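# Stack four magnet blocks from the heap

## Task

Take four magnet blocks out of the heap and build them into one tidy, aligned stack, one block on the next, then open the grippers and leave the stack standing on its own.

## Robot and tools

Robot: two arms, left_arm and right_arm, each ending in a parallel two-finger gripper. The names are labels only; they do not tell you which side of a camera image an arm appears on.

Scene frame: one frame shared by both arms. Origin sits on the table surface midway between the arms, +z is up, +x points outward over the table, and left_arm is mounted on the +y side. Reported hand positions are in metres, orientations as quaternions w,x,y,z. The printed position can be somewhat wrong, more so when an arm is stretched far.

Gripper axes: fingers extend along the gripper's own +z and close along its own y. The reported position is the spot between the finger pads, roughly 1 cm back from the tips.

The 14-number row (used by execute_actions and move): seven numbers for left_arm, then seven for right_arm, always all 14 even when one arm is idle. Per arm the order is dx, dy, dz, rx, ry, rz, opening. Every value lies in [-1, 1].
- dx, dy, dz: an offset, not a pose, expressed in that gripper's own axes, measured from the gripper's pose at the start of the action (for a call's first action, the last pose a result reported). Scale: 1.0 equals 0.6 m.
- rx, ry, rz: together one rotation vector, also an offset in the gripper's axes from that same start pose. Scale: 1.0 equals 180 degrees.
- opening: absolute, not an offset. +1 is fully open (0.094 m), -1 is shut.

execute_actions(actions): a list of actions run one after another. Each action is a table of up to 15 rows; each row lasts one control step of 1/30 s, and if fewer than 15 rows are given the final row is repeated to fill 15 steps (0.5 s). Every row in an action is measured from that action's start pose, not from the previous row. An empty list just returns the current state and images.

move(target, speed, blocking): target is one 14-number row as above; its offsets count from the pose in the latest result that shows one. Each gripper travels a straight line toward its target, both paths finishing together, taking 0.5 to 10 s; if longer is needed everything halts at 10 s before arriving. speed is the top path speed in m/s, 0.002 to 0.5 (default 0.25); turning is capped at twice that in rad/s. The opening is sent when the move begins. Paths do not avoid obstacles or the other arm, grippers lag and may overshoot the speed, especially near full reach. Faster contact hits harder; aiming further past a contact presses harder. blocking=false returns after 0.5 s while motion continues; then use wait(0) to check, and call wait or stop before sending new rows or moves. The result adds a "move:" line giving the ending (done, off_target, moving, held, fault) and limits that acted, plus each gripper's distance from its target. If only one arm is named, the other finished fine. held means a safety check blocked that arm's final step; limits=paced means the sent pose was clipped; limits=held means some steps were blocked along the way, after which the arm may surge fast.

wait(seconds): 0 to 10 s; the robot keeps its last command, and a running move continues (the wait returns early when it ends).

stop(): brakes a running move to rest; braking needs space, more at speed. Fingers keep moving.

zoom_image(camera, region): enlarges part of a camera's latest image. camera is cam_high, cam_low, cam_left_wrist or cam_right_wrist; region is [x0, y0, x1, y1] in pixels, top-left is (0,0), at most 504 by 504. Images: cam_high and cam_low are 504x504, the wrist cameras 616x616, returned in that order.

finished_scene(scene): ends the given scene after the robot holds its last command; irreversible. Only call it once the stack is complete, released and stable. Replying without a tool call also ends things.

Controller behaviour: each step, the commanded pose is clipped to within 70 mm and 16 degrees of the measured pose, then damped inverse kinematics drives the joints, favouring position over orientation. A distant target may need several actions; after an action the arm only goes as far as its last clipped pose. Elbows stop just short of straight. "Hand target" lines show where each gripper is currently being driven. Arms tend to finish a centimetre or more low; repeated zero offsets can let them sag. To hold an arm in place, send the correction back to the desired pose in the first call of a reply, zeros afterward, raising the aim if it still droops. A "pose unreachable" line means the clearance check altered or blocked that arm's command. Joint ranges (rad), base to gripper: waist -2.618 to 3.054, shoulder 0 to 3.142, elbow 0 to 3.142, wrist pitch -1.571 to 1.571, wrist yaw -1.571 to 1.571, wrist roll -2.094 to 2.094.

Gripping: grip_measured reports finger opening on the command scale; the last Joint positions number gives it in metres. Readings may be off by up to about 1 mm, fixed per gripper. Between the extremes, fingers go to where grip_measured would equal your number. To hold a block, command roughly 0.03 below grip_measured; smaller gaps grip more gently. Pad force tops out near 50 to 62 N.

Torques are listed in Joint positions order without the gripper; they include offsets, noise and friction and are never zero in free air.

Motor heat: carrying loads warms motors. MOTOR HOT warns at 75 °C; at 90 °C that arm stops for 10 s; at 100 °C it goes limp and drops. Avoid long holds.

Avoid: knocking or placing anything off the table, letting the arms collide or push each other, slamming blocks, dropping them, and hard shoves. Occasional disturbances may tug a held block or nudge loose ones, so verify with cameras before releasing and before finishing.

Each tool is called as name(argument=value, ...), one argument or row to a line, values as JSON.

## Session

execute_actions(
  actions=[],
)

Scene clock: 0.00 s.
left_arm: end_effector_position=(+0.5448, +0.4399, +0.2236) grip_measured=+1.000 end_effector_quat_wxyz=(+0.439, +0.346, +0.657, +0.505) | right_arm: end_effector_position=(+0.5233, +0.0719, +0.3144) grip_measured=+1.000 end_effector_quat_wxyz=(-0.457, +0.622, -0.554, +0.311)
Joint positions: left_arm=[ 0.398  1.805  1.042  0.659 -0.01   1.339  0.094] | right_arm=[ 0.558  2.228  2.335 -0.549  0.432 -1.244  0.094]
Joint velocities: left_arm=[-0.017 -0.002 -0.007 -0.037 -0.007  0.051  0.   ] | right_arm=[ 0.002  0.012 -0.002 -0.051  0.007 -0.007  0.   ]
Joint torques (N m, as the arm reports them, + toward a larger angle): no reading
Hand target (left_arm): +0.545, +0.440, +0.223; +0.439, +0.346, +0.661, +0.501
Hand target (right_arm): +0.522, +0.071, +0.315; -0.455, +0.622, -0.557, +0.309

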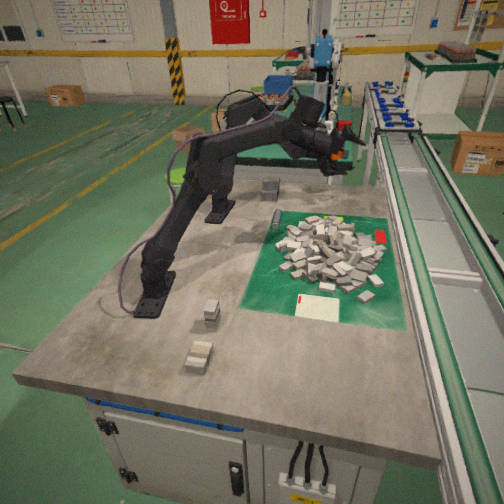

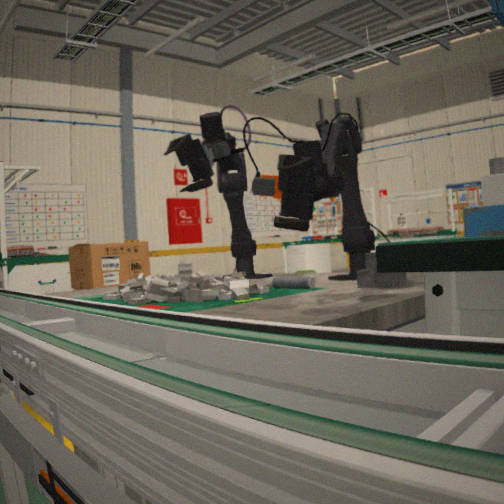

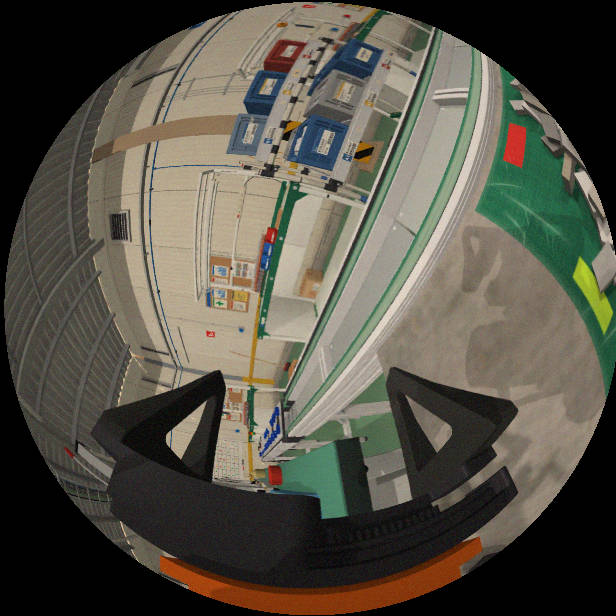

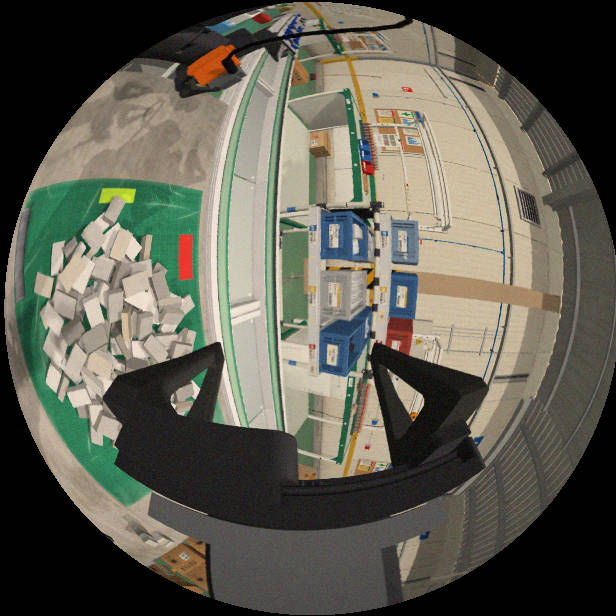

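zoom_image(
  camera="cam_high",
  region=[160, 160, 420, 400],
)

Region (160, 160, 420, 400) of cam_high's 504x504 image, scaled by 1.938, with more detail than that image has; it fills the top 465 rows of this view, and the rest is white.

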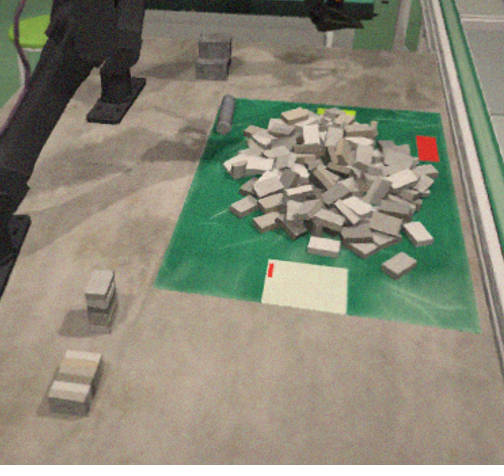

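move(
  target=[0,0,0,0,0,0,1,0.236,0.205,-0.280,-0.234,0.344,0.468,1],
  speed=0.3,
)

Scene clock: 9.00 s.
left_arm: end_effector_position=(+0.5449, +0.4400, +0.2243) grip_measured=+1.000 end_effector_quat_wxyz=(+0.440, +0.346, +0.657, +0.506) | right_arm: end_effector_position=(+0.3574, -0.0945, +0.2504) grip_measured=+1.000 end_effector_quat_wxyz=(+0.132, -0.013, +0.989, +0.057)
Joint positions: left_arm=[ 0.398  1.805  1.042  0.662 -0.01   1.339  0.094] | right_arm=[ 0.34   1.932  2.201 -1.552  0.023  0.471  0.094]
Joint velocities: left_arm=[ 0.007  0.027 -0.012  0.051 -0.051  0.007  0.   ] | right_arm=[-0.002 -0.007  0.027 -0.007  0.007  0.037  0.   ]
Joint torques (N m, as the arm reports them, + toward a larger angle): left_arm=[ -0.02 -10.87   8.1    2.34  -0.01   0.  ] | right_arm=[-1.06 -9.84  3.81  1.11 -0.13  0.07]
Hand target (left_arm): +0.545, +0.440, +0.224; +0.439, +0.346, +0.657, +0.505
Hand target (right_arm): +0.352, -0.100, +0.250; +0.124, -0.002, +0.991, +0.059
Off the commanded pose (left_arm): 0.001 m, 0 deg.
Off the commanded pose (right_arm): 0.009 m, 17 deg; orientation clipped at the last step of the last action.
joint sent to its limit (right arm) — the command would take joint 4 (wrist pitch) past its lower limit, so that joint was sent only as far as its limit.
move: off_target (right_arm); limits=paced

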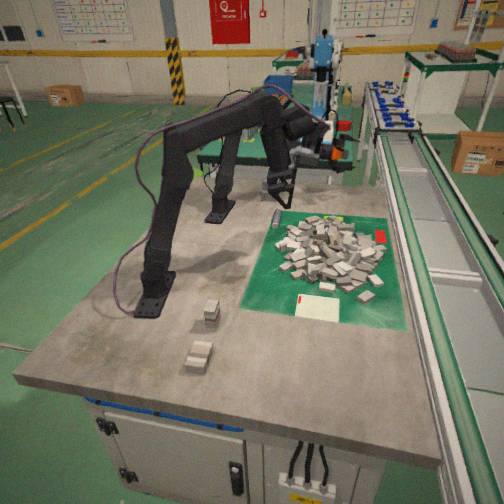

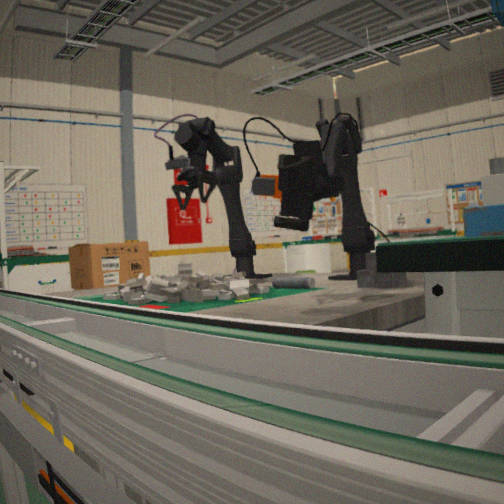

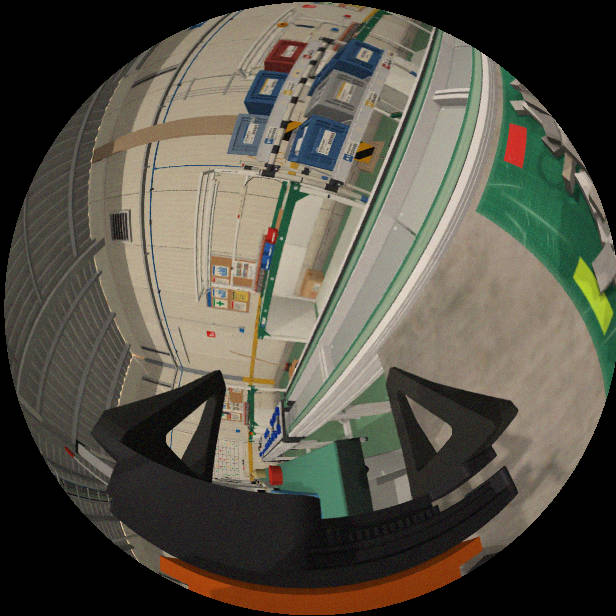

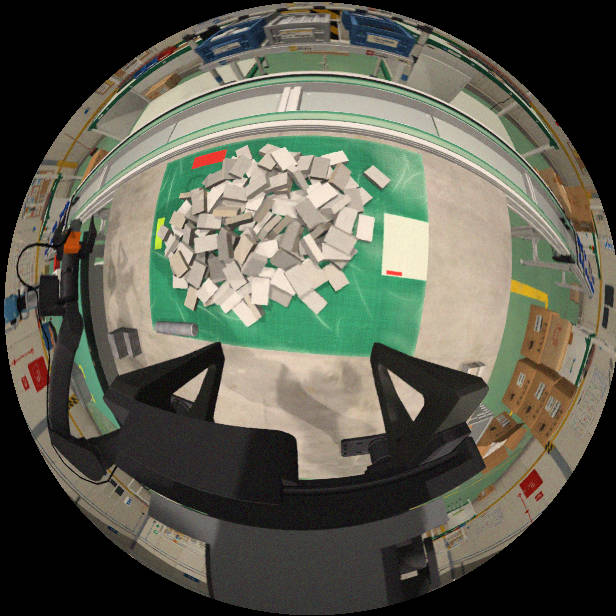

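zoom_image(
  camera="cam_right_wrist",
  region=[140, 120, 460, 380],
)

Region (140, 120, 460, 380) of cam_right_wrist's 616x616 image, scaled by 1.575, with more detail than that image has; it fills the top 410 rows of this view, and the rest is white.

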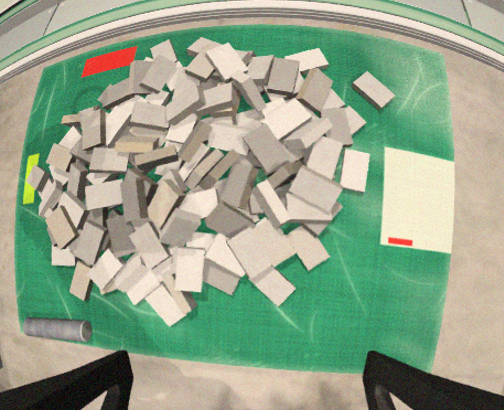

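move(
  target=[0,0,0,0,0,0,1,-0.048,-0.117,0.208,0.0364,0.0843,0.0083,1],
  speed=0.3,
)

Scene clock: 18.20 s.
left_arm: end_effector_position=(+0.5449, +0.4400, +0.2250) grip_measured=+1.000 end_effector_quat_wxyz=(+0.440, +0.345, +0.656, +0.507) | right_arm: end_effector_position=(+0.4179, -0.1506, +0.1169) grip_measured=+1.000 end_effector_quat_wxyz=(-0.009, +0.005, +1.000, -0.005)
Joint positions: left_arm=[ 0.398  1.805  1.042  0.664 -0.01   1.339  0.094] | right_arm=[ 0.153  2.299  2.257 -1.549  0.004  0.324  0.094]
Joint velocities: left_arm=[-0.002  0.012  0.007 -0.066  0.066  0.007  0.   ] | right_arm=[ 0.002 -0.007 -0.017 -0.007  0.037 -0.007  0.   ]
Joint torques (N m, as the arm reports them, + toward a larger angle): left_arm=[ -0.01 -10.87   8.1    2.34  -0.01   0.  ] | right_arm=[ -0.02 -12.25   7.34   0.37  -0.01  -0.09]
Hand target (left_arm): +0.545, +0.440, +0.224; +0.440, +0.346, +0.657, +0.506
Hand target (right_arm): +0.420, -0.149, +0.130; +0.004, -0.000, +1.000, -0.000
Off the commanded pose (left_arm): 0.001 m, 0 deg.
Off the commanded pose (right_arm): 0.014 m, 1 deg.
joint sent to its limit (right arm) — the command would take joint 4 (wrist pitch) past its lower limit, so that joint was sent only as far as its limit.
move: off_target (right_arm)

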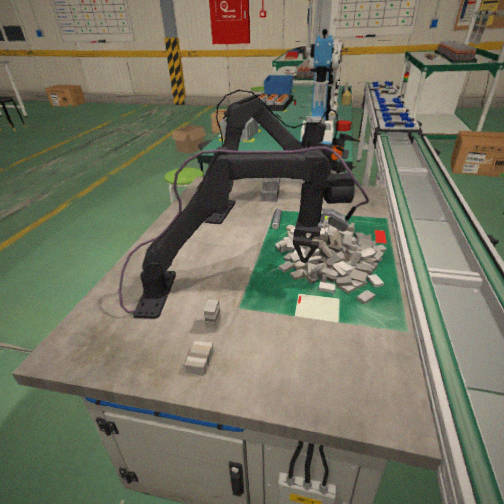

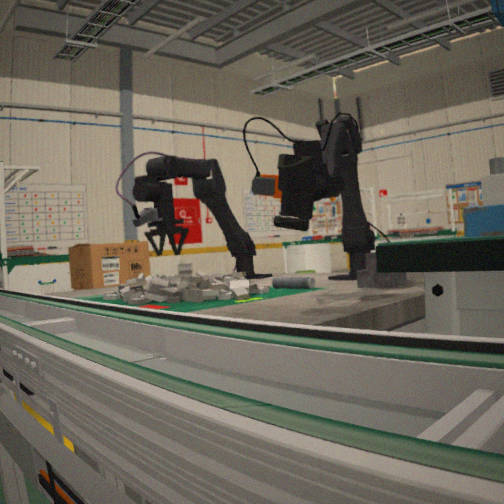

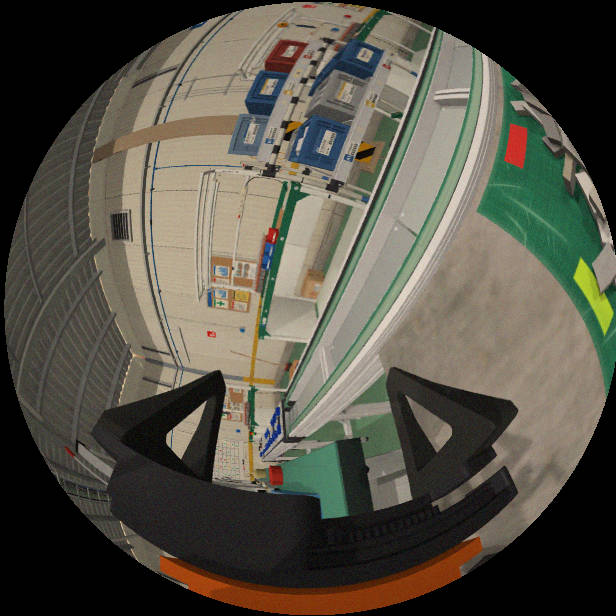

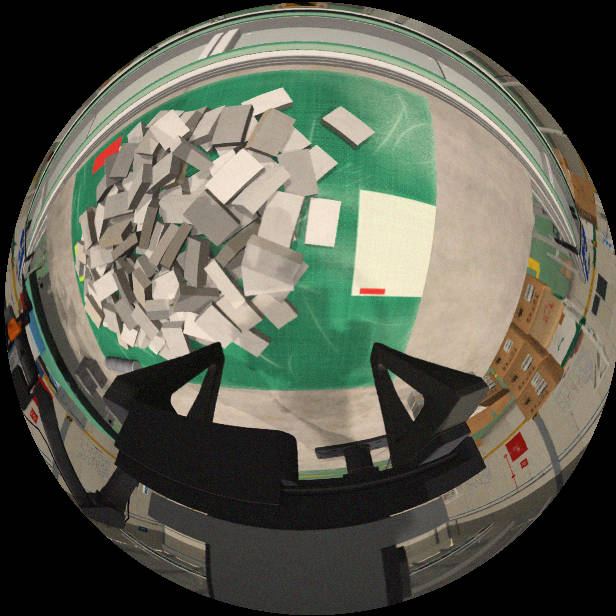

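zoom_image(
  camera="cam_right_wrist",
  region=[180, 80, 450, 380],
)

zoom_image(
  camera="cam_high",
  region=[240, 200, 420, 335],
)

Region (180, 80, 450, 380) of cam_right_wrist's 616x616 image, scaled by 1.680, with more detail than that image has; it fills the left 454 columns of this view, and the rest is white.

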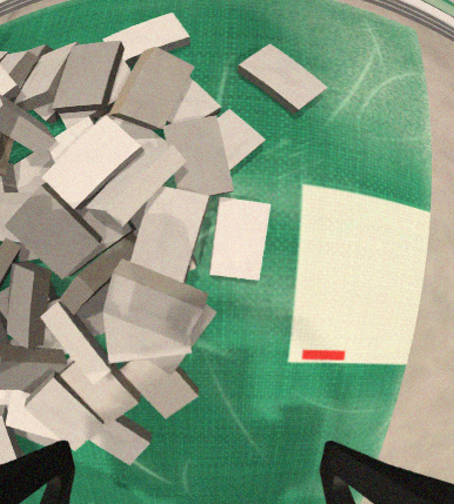

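Region (240, 200, 420, 335) of cam_high's 504x504 image, scaled by 2.800, with more detail than that image has; it fills the top 378 rows of this view, and the rest is white.

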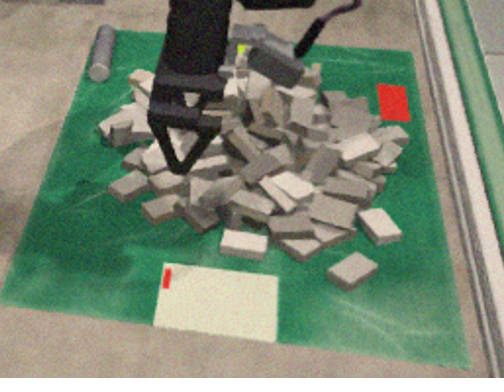

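move(
  target=[0,0,0,0,0,0,1,-0.137,-0.033,0.062,0,-0.005,0.039,0.2],
  speed=0.2,
)

Scene clock: 25.47 s.
left_arm: end_effector_position=(+0.5450, +0.4400, +0.2257) grip_measured=+1.000 end_effector_quat_wxyz=(+0.441, +0.345, +0.655, +0.508) | right_arm: end_effector_position=(+0.4951, -0.1711, +0.0736) grip_measured=+0.202 end_effector_quat_wxyz=(+0.031, +0.061, +0.998, +0.007)
Joint positions: left_arm=[ 0.398  1.805  1.042  0.667 -0.01   1.339  0.094] | right_arm=[ 0.068  2.623  2.672 -1.556  0.004  0.35   0.056]
Joint velocities: left_arm=[-0.007 -0.012  0.007 -0.125 -0.007  0.022  0.   ] | right_arm=[ 0.007 -0.007  0.007 -0.051 -0.037 -0.081 -0.002]
Joint torques (N m, as the arm reports them, + toward a larger angle): left_arm=[ -0.01 -10.87   8.09   2.34  -0.01   0.  ] | right_arm=[  0.02 -12.47   7.44   0.67   0.06   0.1 ]
Hand target (left_arm): +0.545, +0.440, +0.225; +0.441, +0.345, +0.656, +0.507
Hand target (right_arm): +0.498, -0.172, +0.078; +0.040, +0.066, +0.997, +0.006
Off the commanded pose (left_arm): 0.001 m, 0 deg.
Off the commanded pose (right_arm): 0.006 m, 4 deg.
joint sent to its limit (right arm) — the command would take joint 4 (wrist pitch) past its lower limit, so that joint was sent only as far as its limit.
move: off_target (right_arm)

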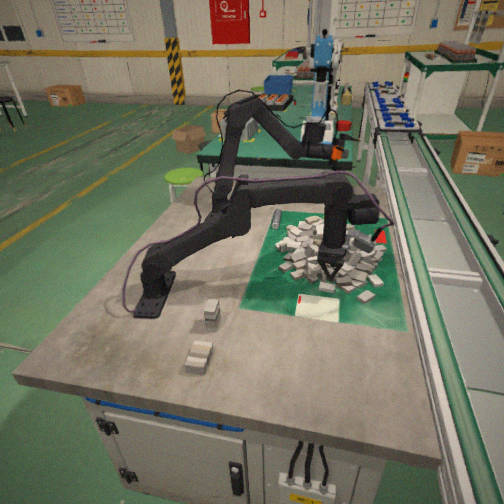

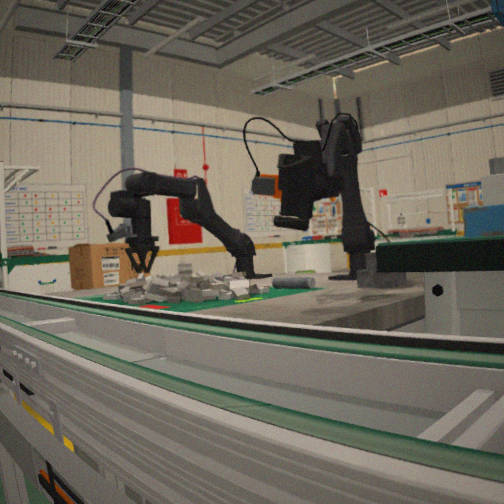

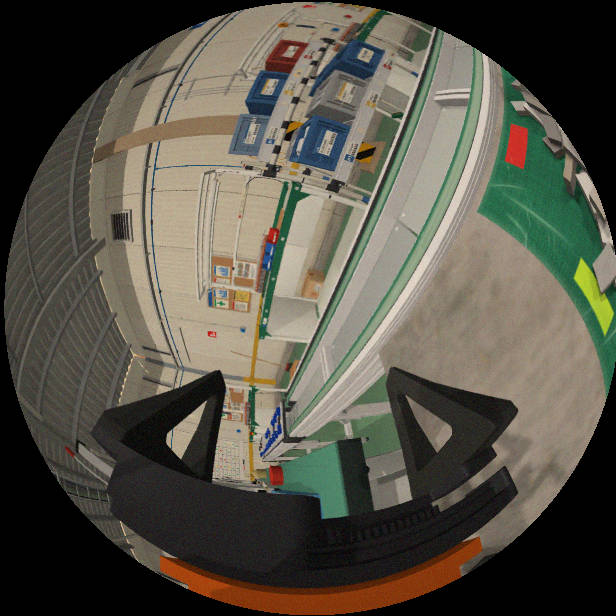

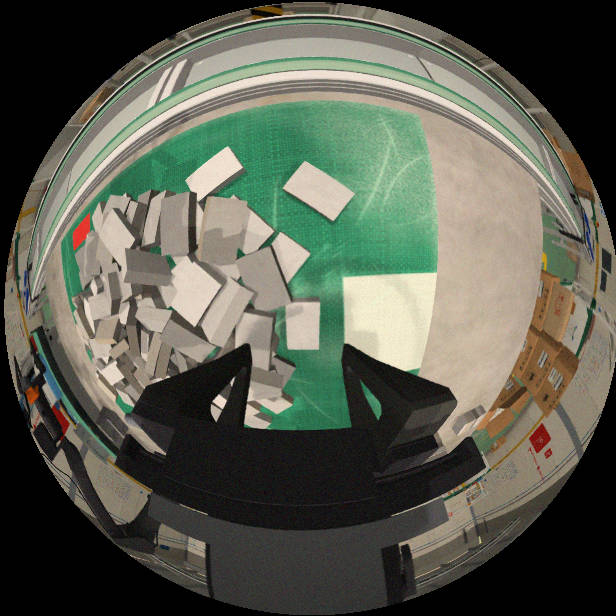

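move(
  target=[0,0,0,0,0,0,1,0,-0.004,0.045,0,0,0,0.05],
  speed=0.1,
)

zoom_image(
  camera="cam_right_wrist",
  region=[200, 230, 420, 440],
)

Scene clock: 29.53 s.
left_arm: end_effector_position=(+0.5451, +0.4400, +0.2264) grip_measured=+1.000 end_effector_quat_wxyz=(+0.442, +0.344, +0.654, +0.508) | right_arm: end_effector_position=(+0.4989, -0.1702, +0.0497) grip_measured=+0.052 end_effector_quat_wxyz=(+0.036, +0.061, +0.997, +0.009)
Joint positions: left_arm=[ 0.398  1.805  1.042  0.67  -0.01   1.339  0.094] | right_arm=[ 0.067  2.577  2.486 -1.406  0.003  0.35   0.049]
Joint velocities: left_arm=[ 0.007  0.012 -0.012 -0.037  0.051 -0.007  0.   ] | right_arm=[-0.022  0.007  0.007  0.022 -0.081  0.037  0.   ]
Joint torques (N m, as the arm reports them, + toward a larger angle): left_arm=[ -0.02 -10.88   8.1    2.34  -0.01   0.  ] | right_arm=[ -0.4  -13.44   3.85   0.8   -0.03  -0.06]
Hand target (left_arm): +0.545, +0.440, +0.226; +0.441, +0.345, +0.655, +0.508
Hand target (right_arm): +0.496, -0.173, +0.046; +0.031, +0.061, +0.998, +0.007
Off the commanded pose (left_arm): 0.001 m, 0 deg.
Off the commanded pose (right_arm): 0.005 m, 1 deg.
move: done

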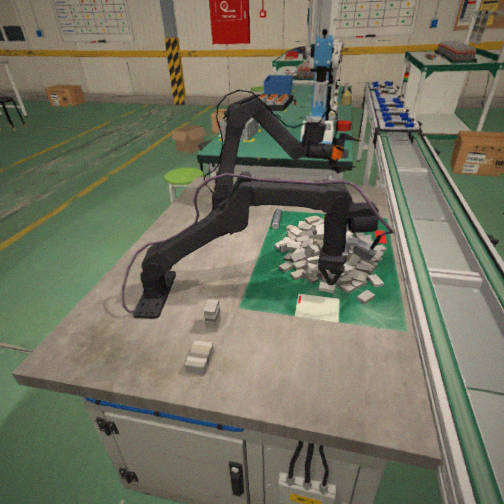

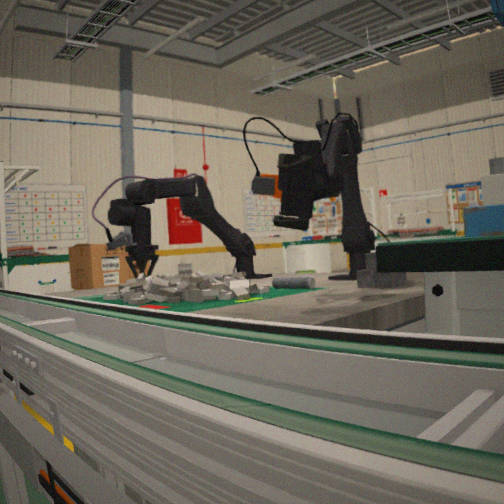

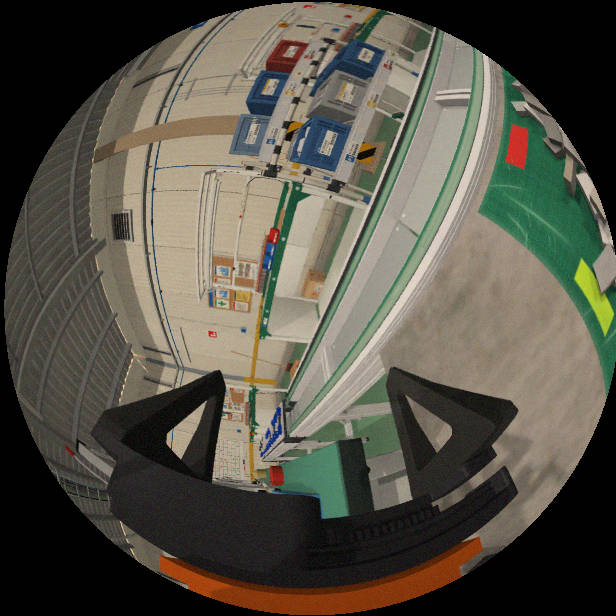

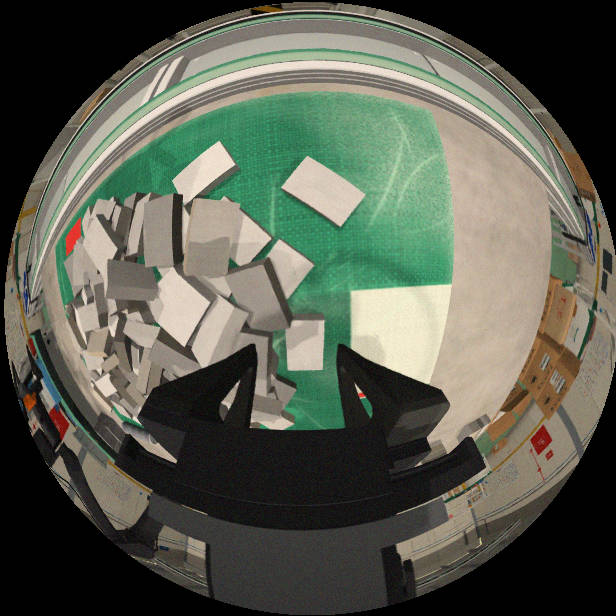

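Region (200, 230, 420, 440) of cam_right_wrist's 616x616 image, scaled by 2.291, with more detail than that image has; it fills the top 481 rows of this view, and the rest is white.

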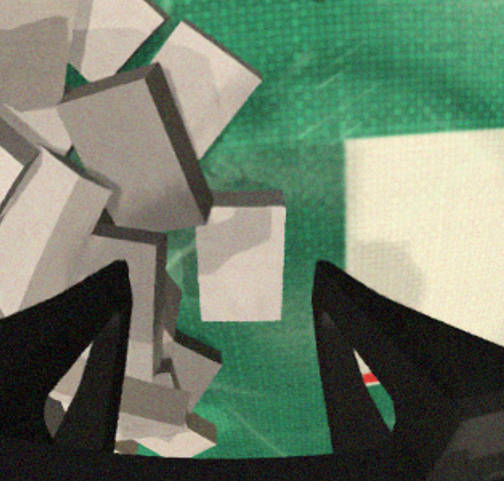

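move(
  target=[0,0,0,0,0,0,1,0.022,-0.011,0.018,0,-0.01,0,-0.19],
  speed=0.06,
)

zoom_image(
  camera="cam_right_wrist",
  region=[200, 230, 420, 440],
)

Scene clock: 32.70 s.
left_arm: end_effector_position=(+0.5451, +0.4401, +0.2270) grip_measured=+1.000 end_effector_quat_wxyz=(+0.442, +0.344, +0.653, +0.509) | right_arm: end_effector_position=(+0.4944, -0.1732, +0.0436) grip_measured=-0.188 end_effector_quat_wxyz=(+0.067, +0.062, +0.996, +0.012)
Joint positions: left_arm=[ 0.398  1.805  1.042  0.673 -0.01   1.339  0.094] | right_arm=[ 0.067  2.431  2.186 -1.191  0.014  0.35   0.038]
Joint velocities: left_arm=[ 0.002  0.007 -0.007  0.081 -0.066 -0.007  0.   ] | right_arm=[-0.002 -0.022  0.002  0.007  0.066  0.037 -0.   ]
Joint torques (N m, as the arm reports them, + toward a larger angle): left_arm=[ -0.01 -10.87   8.1    2.35  -0.01   0.  ] | right_arm=[ -0.07 -12.75   3.73   0.77   0.     0.04]
Hand target (left_arm): +0.545, +0.440, +0.226; +0.442, +0.344, +0.654, +0.508
Hand target (right_arm): +0.486, -0.175, +0.038; +0.052, +0.062, +0.997, +0.008
Off the commanded pose (left_arm): 0.001 m, 0 deg.
Off the commanded pose (right_arm): 0.010 m, 2 deg.
move: done

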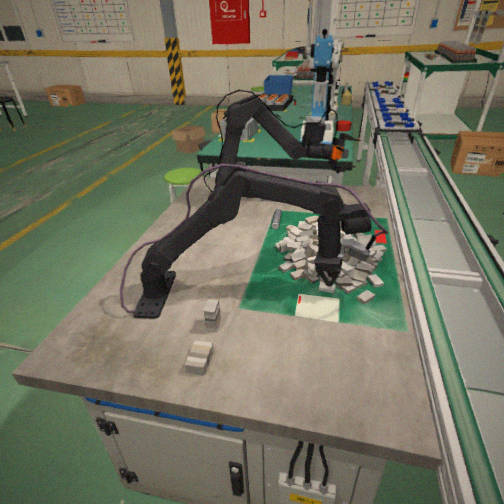

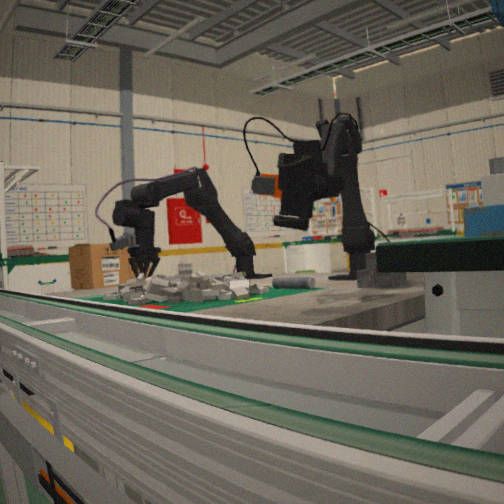

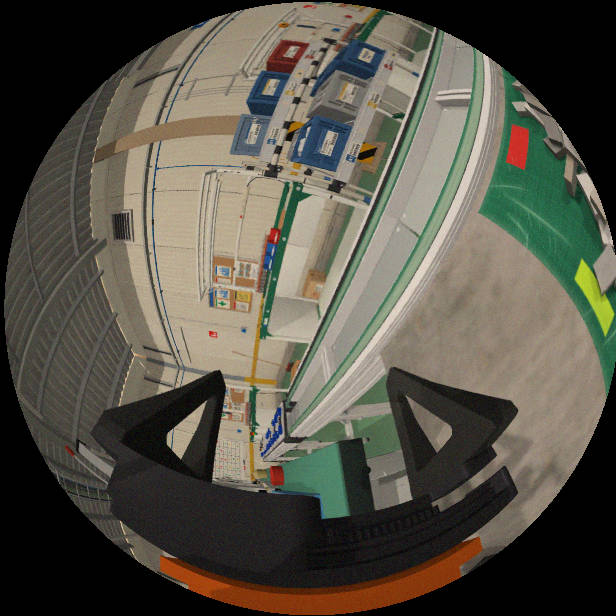

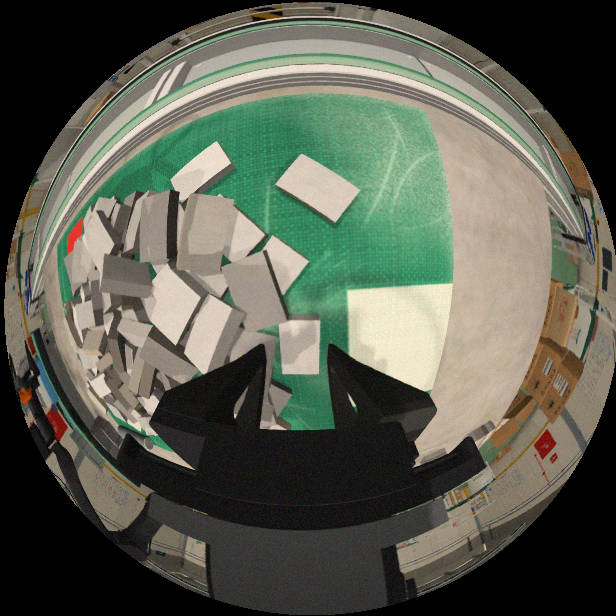

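Region (200, 230, 420, 440) of cam_right_wrist's 616x616 image, scaled by 2.291, with more detail than that image has; it fills the top 481 rows of this view, and the rest is white.

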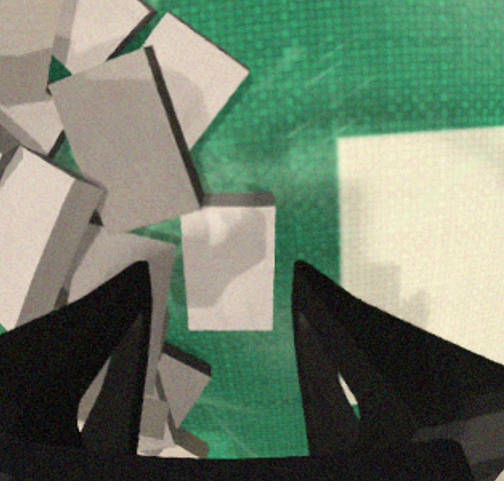

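move(
  target=[0,0,0,0,0,0,1,0.02,-0.006,0.02,0,0.043,0,-0.19],
  speed=0.06,
)

zoom_image(
  camera="cam_right_wrist",
  region=[200, 230, 420, 440],
)

Scene clock: 35.63 s.
left_arm: end_effector_position=(+0.5452, +0.4401, +0.2277) grip_measured=+1.000 end_effector_quat_wxyz=(+0.443, +0.343, +0.653, +0.510) | right_arm: end_effector_position=(+0.4915, -0.1805, +0.0337) grip_measured=-0.188 end_effector_quat_wxyz=(+0.024, +0.068, +0.997, +0.005)
Joint positions: left_arm=[ 0.398  1.805  1.042  0.675 -0.01   1.339  0.094] | right_arm=[ 0.051  2.537  2.349 -1.333  0.003  0.346  0.038]
Joint velocities: left_arm=[ 0.017 -0.012  0.002  0.007  0.022  0.022  0.   ] | right_arm=[-0.007  0.012  0.012  0.007 -0.066 -0.022  0.   ]
Joint torques (N m, as the arm reports them, + toward a larger angle): left_arm=[ -0.02 -10.87   8.1    2.34  -0.01   0.  ] | right_arm=[  0.11 -11.23   7.42   0.27  -0.36  -0.12]
Hand target (left_arm): +0.545, +0.440, +0.227; +0.442, +0.344, +0.653, +0.509
Hand target (right_arm): +0.484, -0.175, +0.030; +0.001, +0.061, +0.998, +0.017
Off the commanded pose (left_arm): 0.001 m, 0 deg.
Off the commanded pose (right_arm): 0.010 m, 3 deg.
move: off_target (right_arm)

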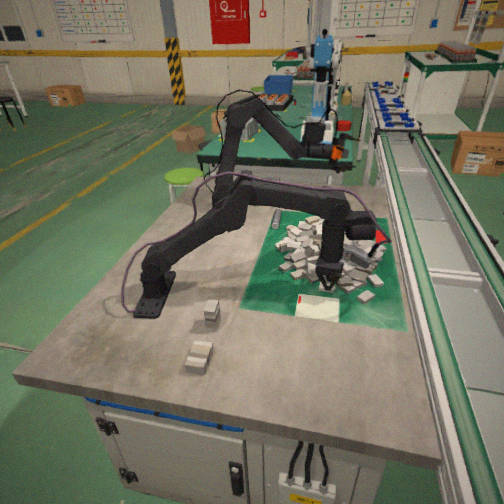

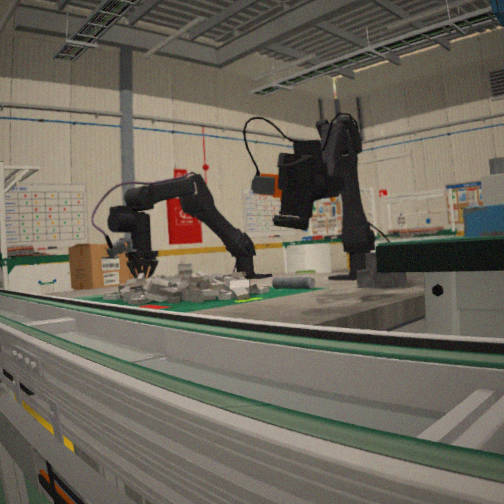

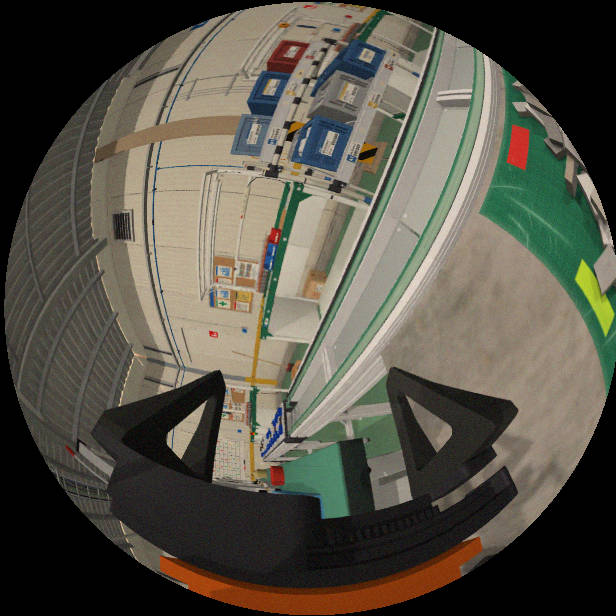

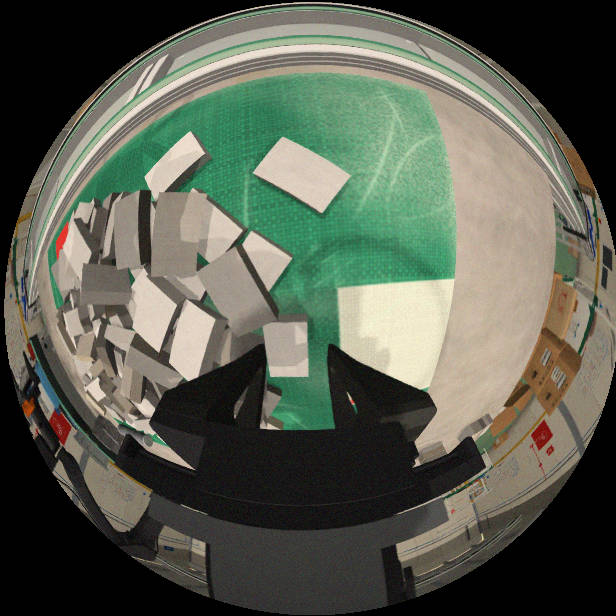

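Region (200, 230, 420, 440) of cam_right_wrist's 616x616 image, scaled by 2.291, with more detail than that image has; it fills the top 481 rows of this view, and the rest is white.

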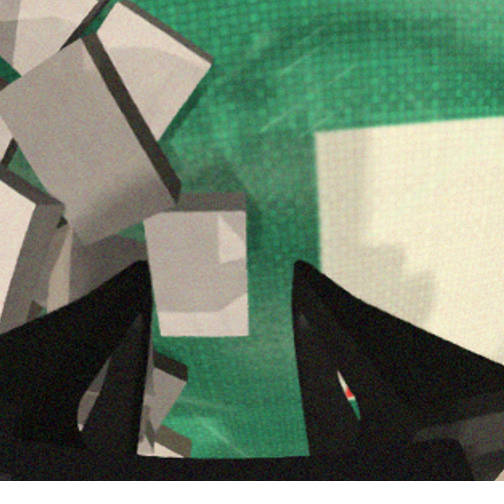

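move(
  target=[0,0,0,0,0,0,1,0.018,0.012,0.0,0,0.015,0,-0.19],
  speed=0.03,
)

zoom_image(
  camera="cam_right_wrist",
  region=[200, 230, 420, 440],
)

Scene clock: 38.23 s.
left_arm: end_effector_position=(+0.5452, +0.4401, +0.2285) grip_measured=+1.000 end_effector_quat_wxyz=(+0.444, +0.343, +0.652, +0.511) | right_arm: end_effector_position=(+0.4869, -0.1818, +0.0336) grip_measured=-0.188 end_effector_quat_wxyz=(+0.015, +0.072, +0.997, +0.002)
Joint positions: left_arm=[ 0.398  1.805  1.042  0.678 -0.01   1.339  0.094] | right_arm=[ 0.051  2.537  2.35  -1.353  0.005  0.353  0.038]
Joint velocities: left_arm=[-0.007 -0.002 -0.007  0.007  0.037 -0.007  0.   ] | right_arm=[-0.002 -0.002  0.017 -0.066 -0.007 -0.022 -0.   ]
Joint torques (N m, as the arm reports them, + toward a larger angle): left_arm=[ -0.02 -10.88   8.1    2.34  -0.01   0.  ] | right_arm=[  1.49 -11.41   8.03   0.26  -0.2    0.05]
Hand target (left_arm): +0.545, +0.440, +0.228; +0.443, +0.343, +0.652, +0.510
Hand target (right_arm): +0.482, -0.172, +0.033; +0.002, +0.068, +0.998, +0.007
Off the commanded pose (left_arm): 0.001 m, 0 deg.
Off the commanded pose (right_arm): 0.011 m, 2 deg.
move: off_target (right_arm)

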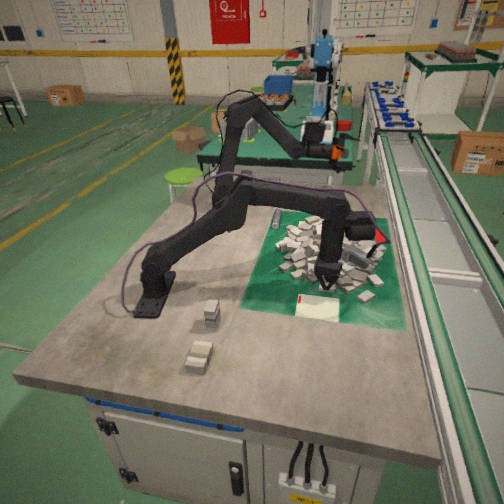

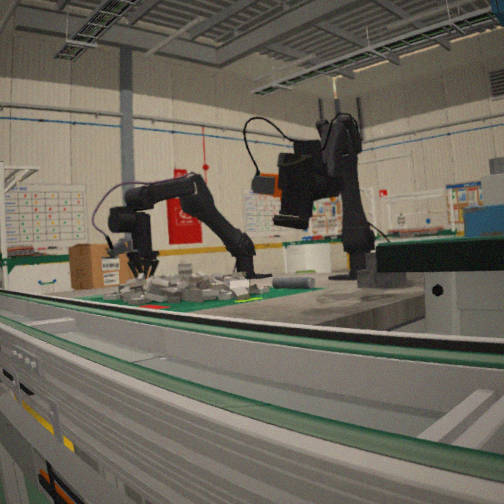

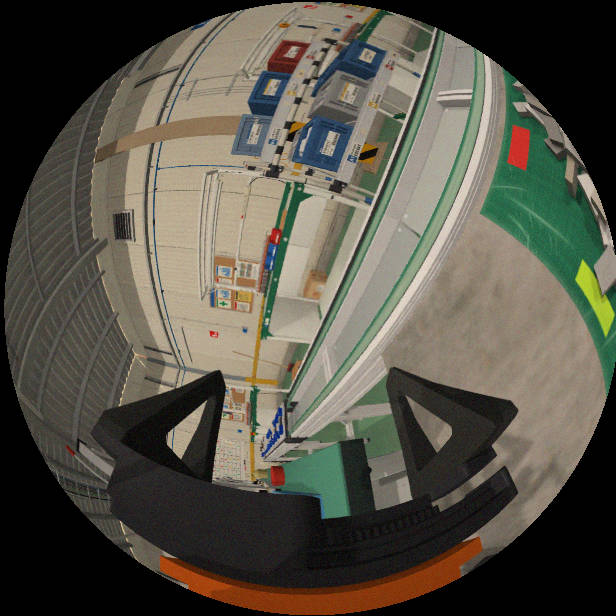

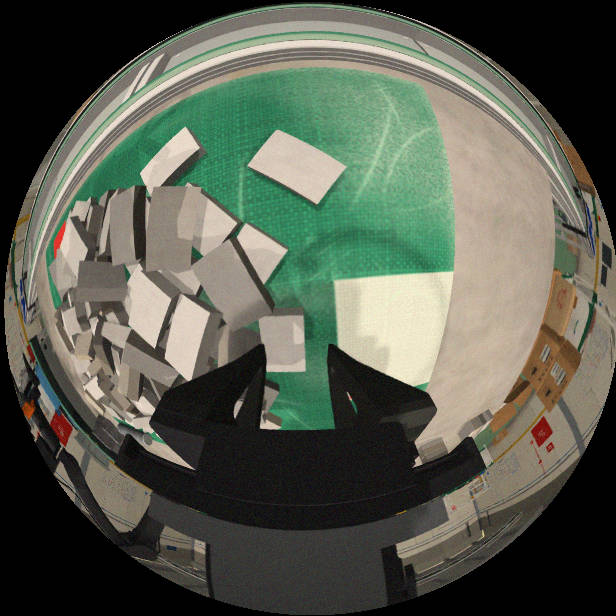

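Region (200, 230, 420, 440) of cam_right_wrist's 616x616 image, scaled by 2.291, with more detail than that image has; it fills the top 481 rows of this view, and the rest is white.

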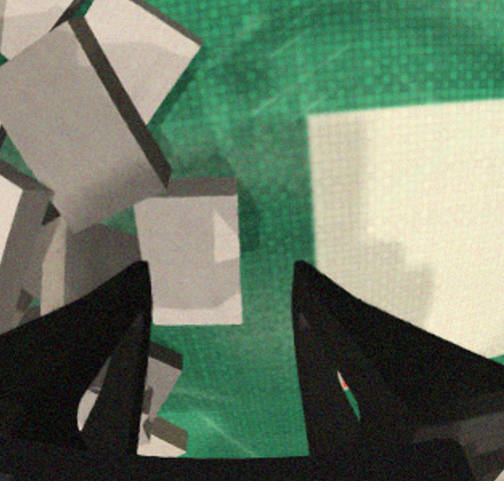

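execute_actions(
  actions=[
    [[0,0,0,0,0,0,1,0.0,0.022,-0.003,0,0.0,0,-0.19]],
  ],
)

zoom_image(
  camera="cam_right_wrist",
  region=[200, 230, 420, 440],
)

Scene clock: 40.67 s.
left_arm: end_effector_position=(+0.5453, +0.4401, +0.2291) grip_measured=+1.000 end_effector_quat_wxyz=(+0.445, +0.342, +0.651, +0.511) | right_arm: end_effector_position=(+0.4918, -0.1780, +0.0386) grip_measured=-0.188 end_effector_quat_wxyz=(+0.025, +0.075, +0.997, +0.001)
Joint positions: left_arm=[ 0.398  1.805  1.042  0.681 -0.01   1.339  0.094] | right_arm=[ 0.059  2.55   2.393 -1.366  0.013  0.368  0.038]
Joint velocities: left_arm=[-0.012  0.017 -0.007  0.022 -0.037 -0.007  0.   ] | right_arm=[-0.012 -0.007 -0.002  0.037 -0.007 -0.037  0.   ]
Joint torques (N m, as the arm reports them, + toward a larger angle): left_arm=[ -0.02 -10.86   8.1    2.34  -0.01   0.  ] | right_arm=[  1.45 -11.43   7.63   0.48  -0.14   0.08]
Hand target (left_arm): +0.545, +0.440, +0.228; +0.444, +0.343, +0.652, +0.511
Hand target (right_arm): +0.489, -0.169, +0.036; +0.016, +0.072, +0.997, +0.002
Off the commanded pose (left_arm): 0.001 m, 0 deg.
Off the commanded pose (right_arm): 0.010 m, 1 deg.

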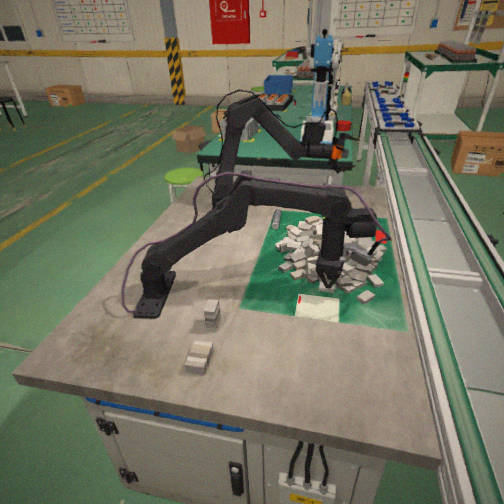

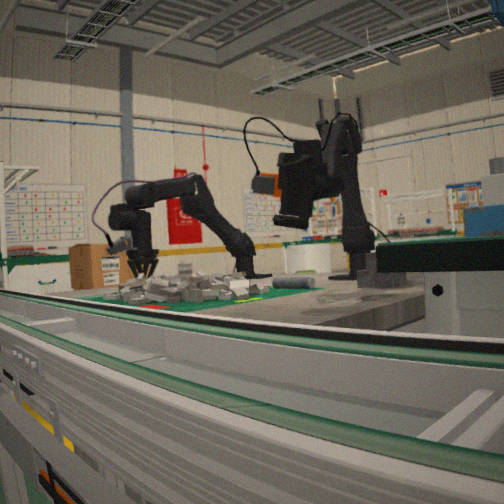

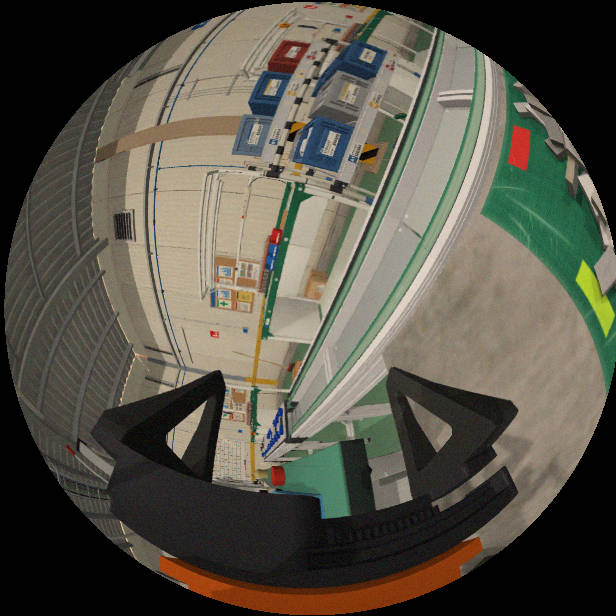

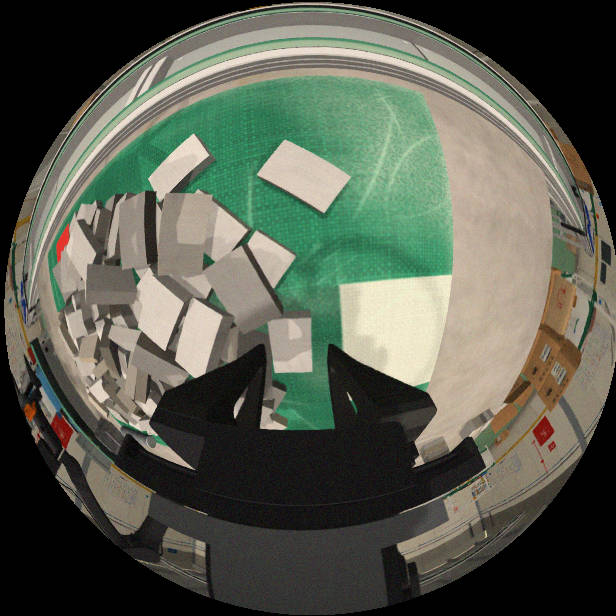

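Region (200, 230, 420, 440) of cam_right_wrist's 616x616 image, scaled by 2.291, with more detail than that image has; it fills the top 481 rows of this view, and the rest is white.

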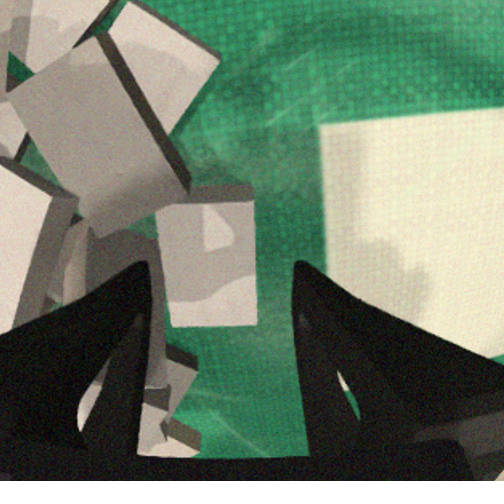

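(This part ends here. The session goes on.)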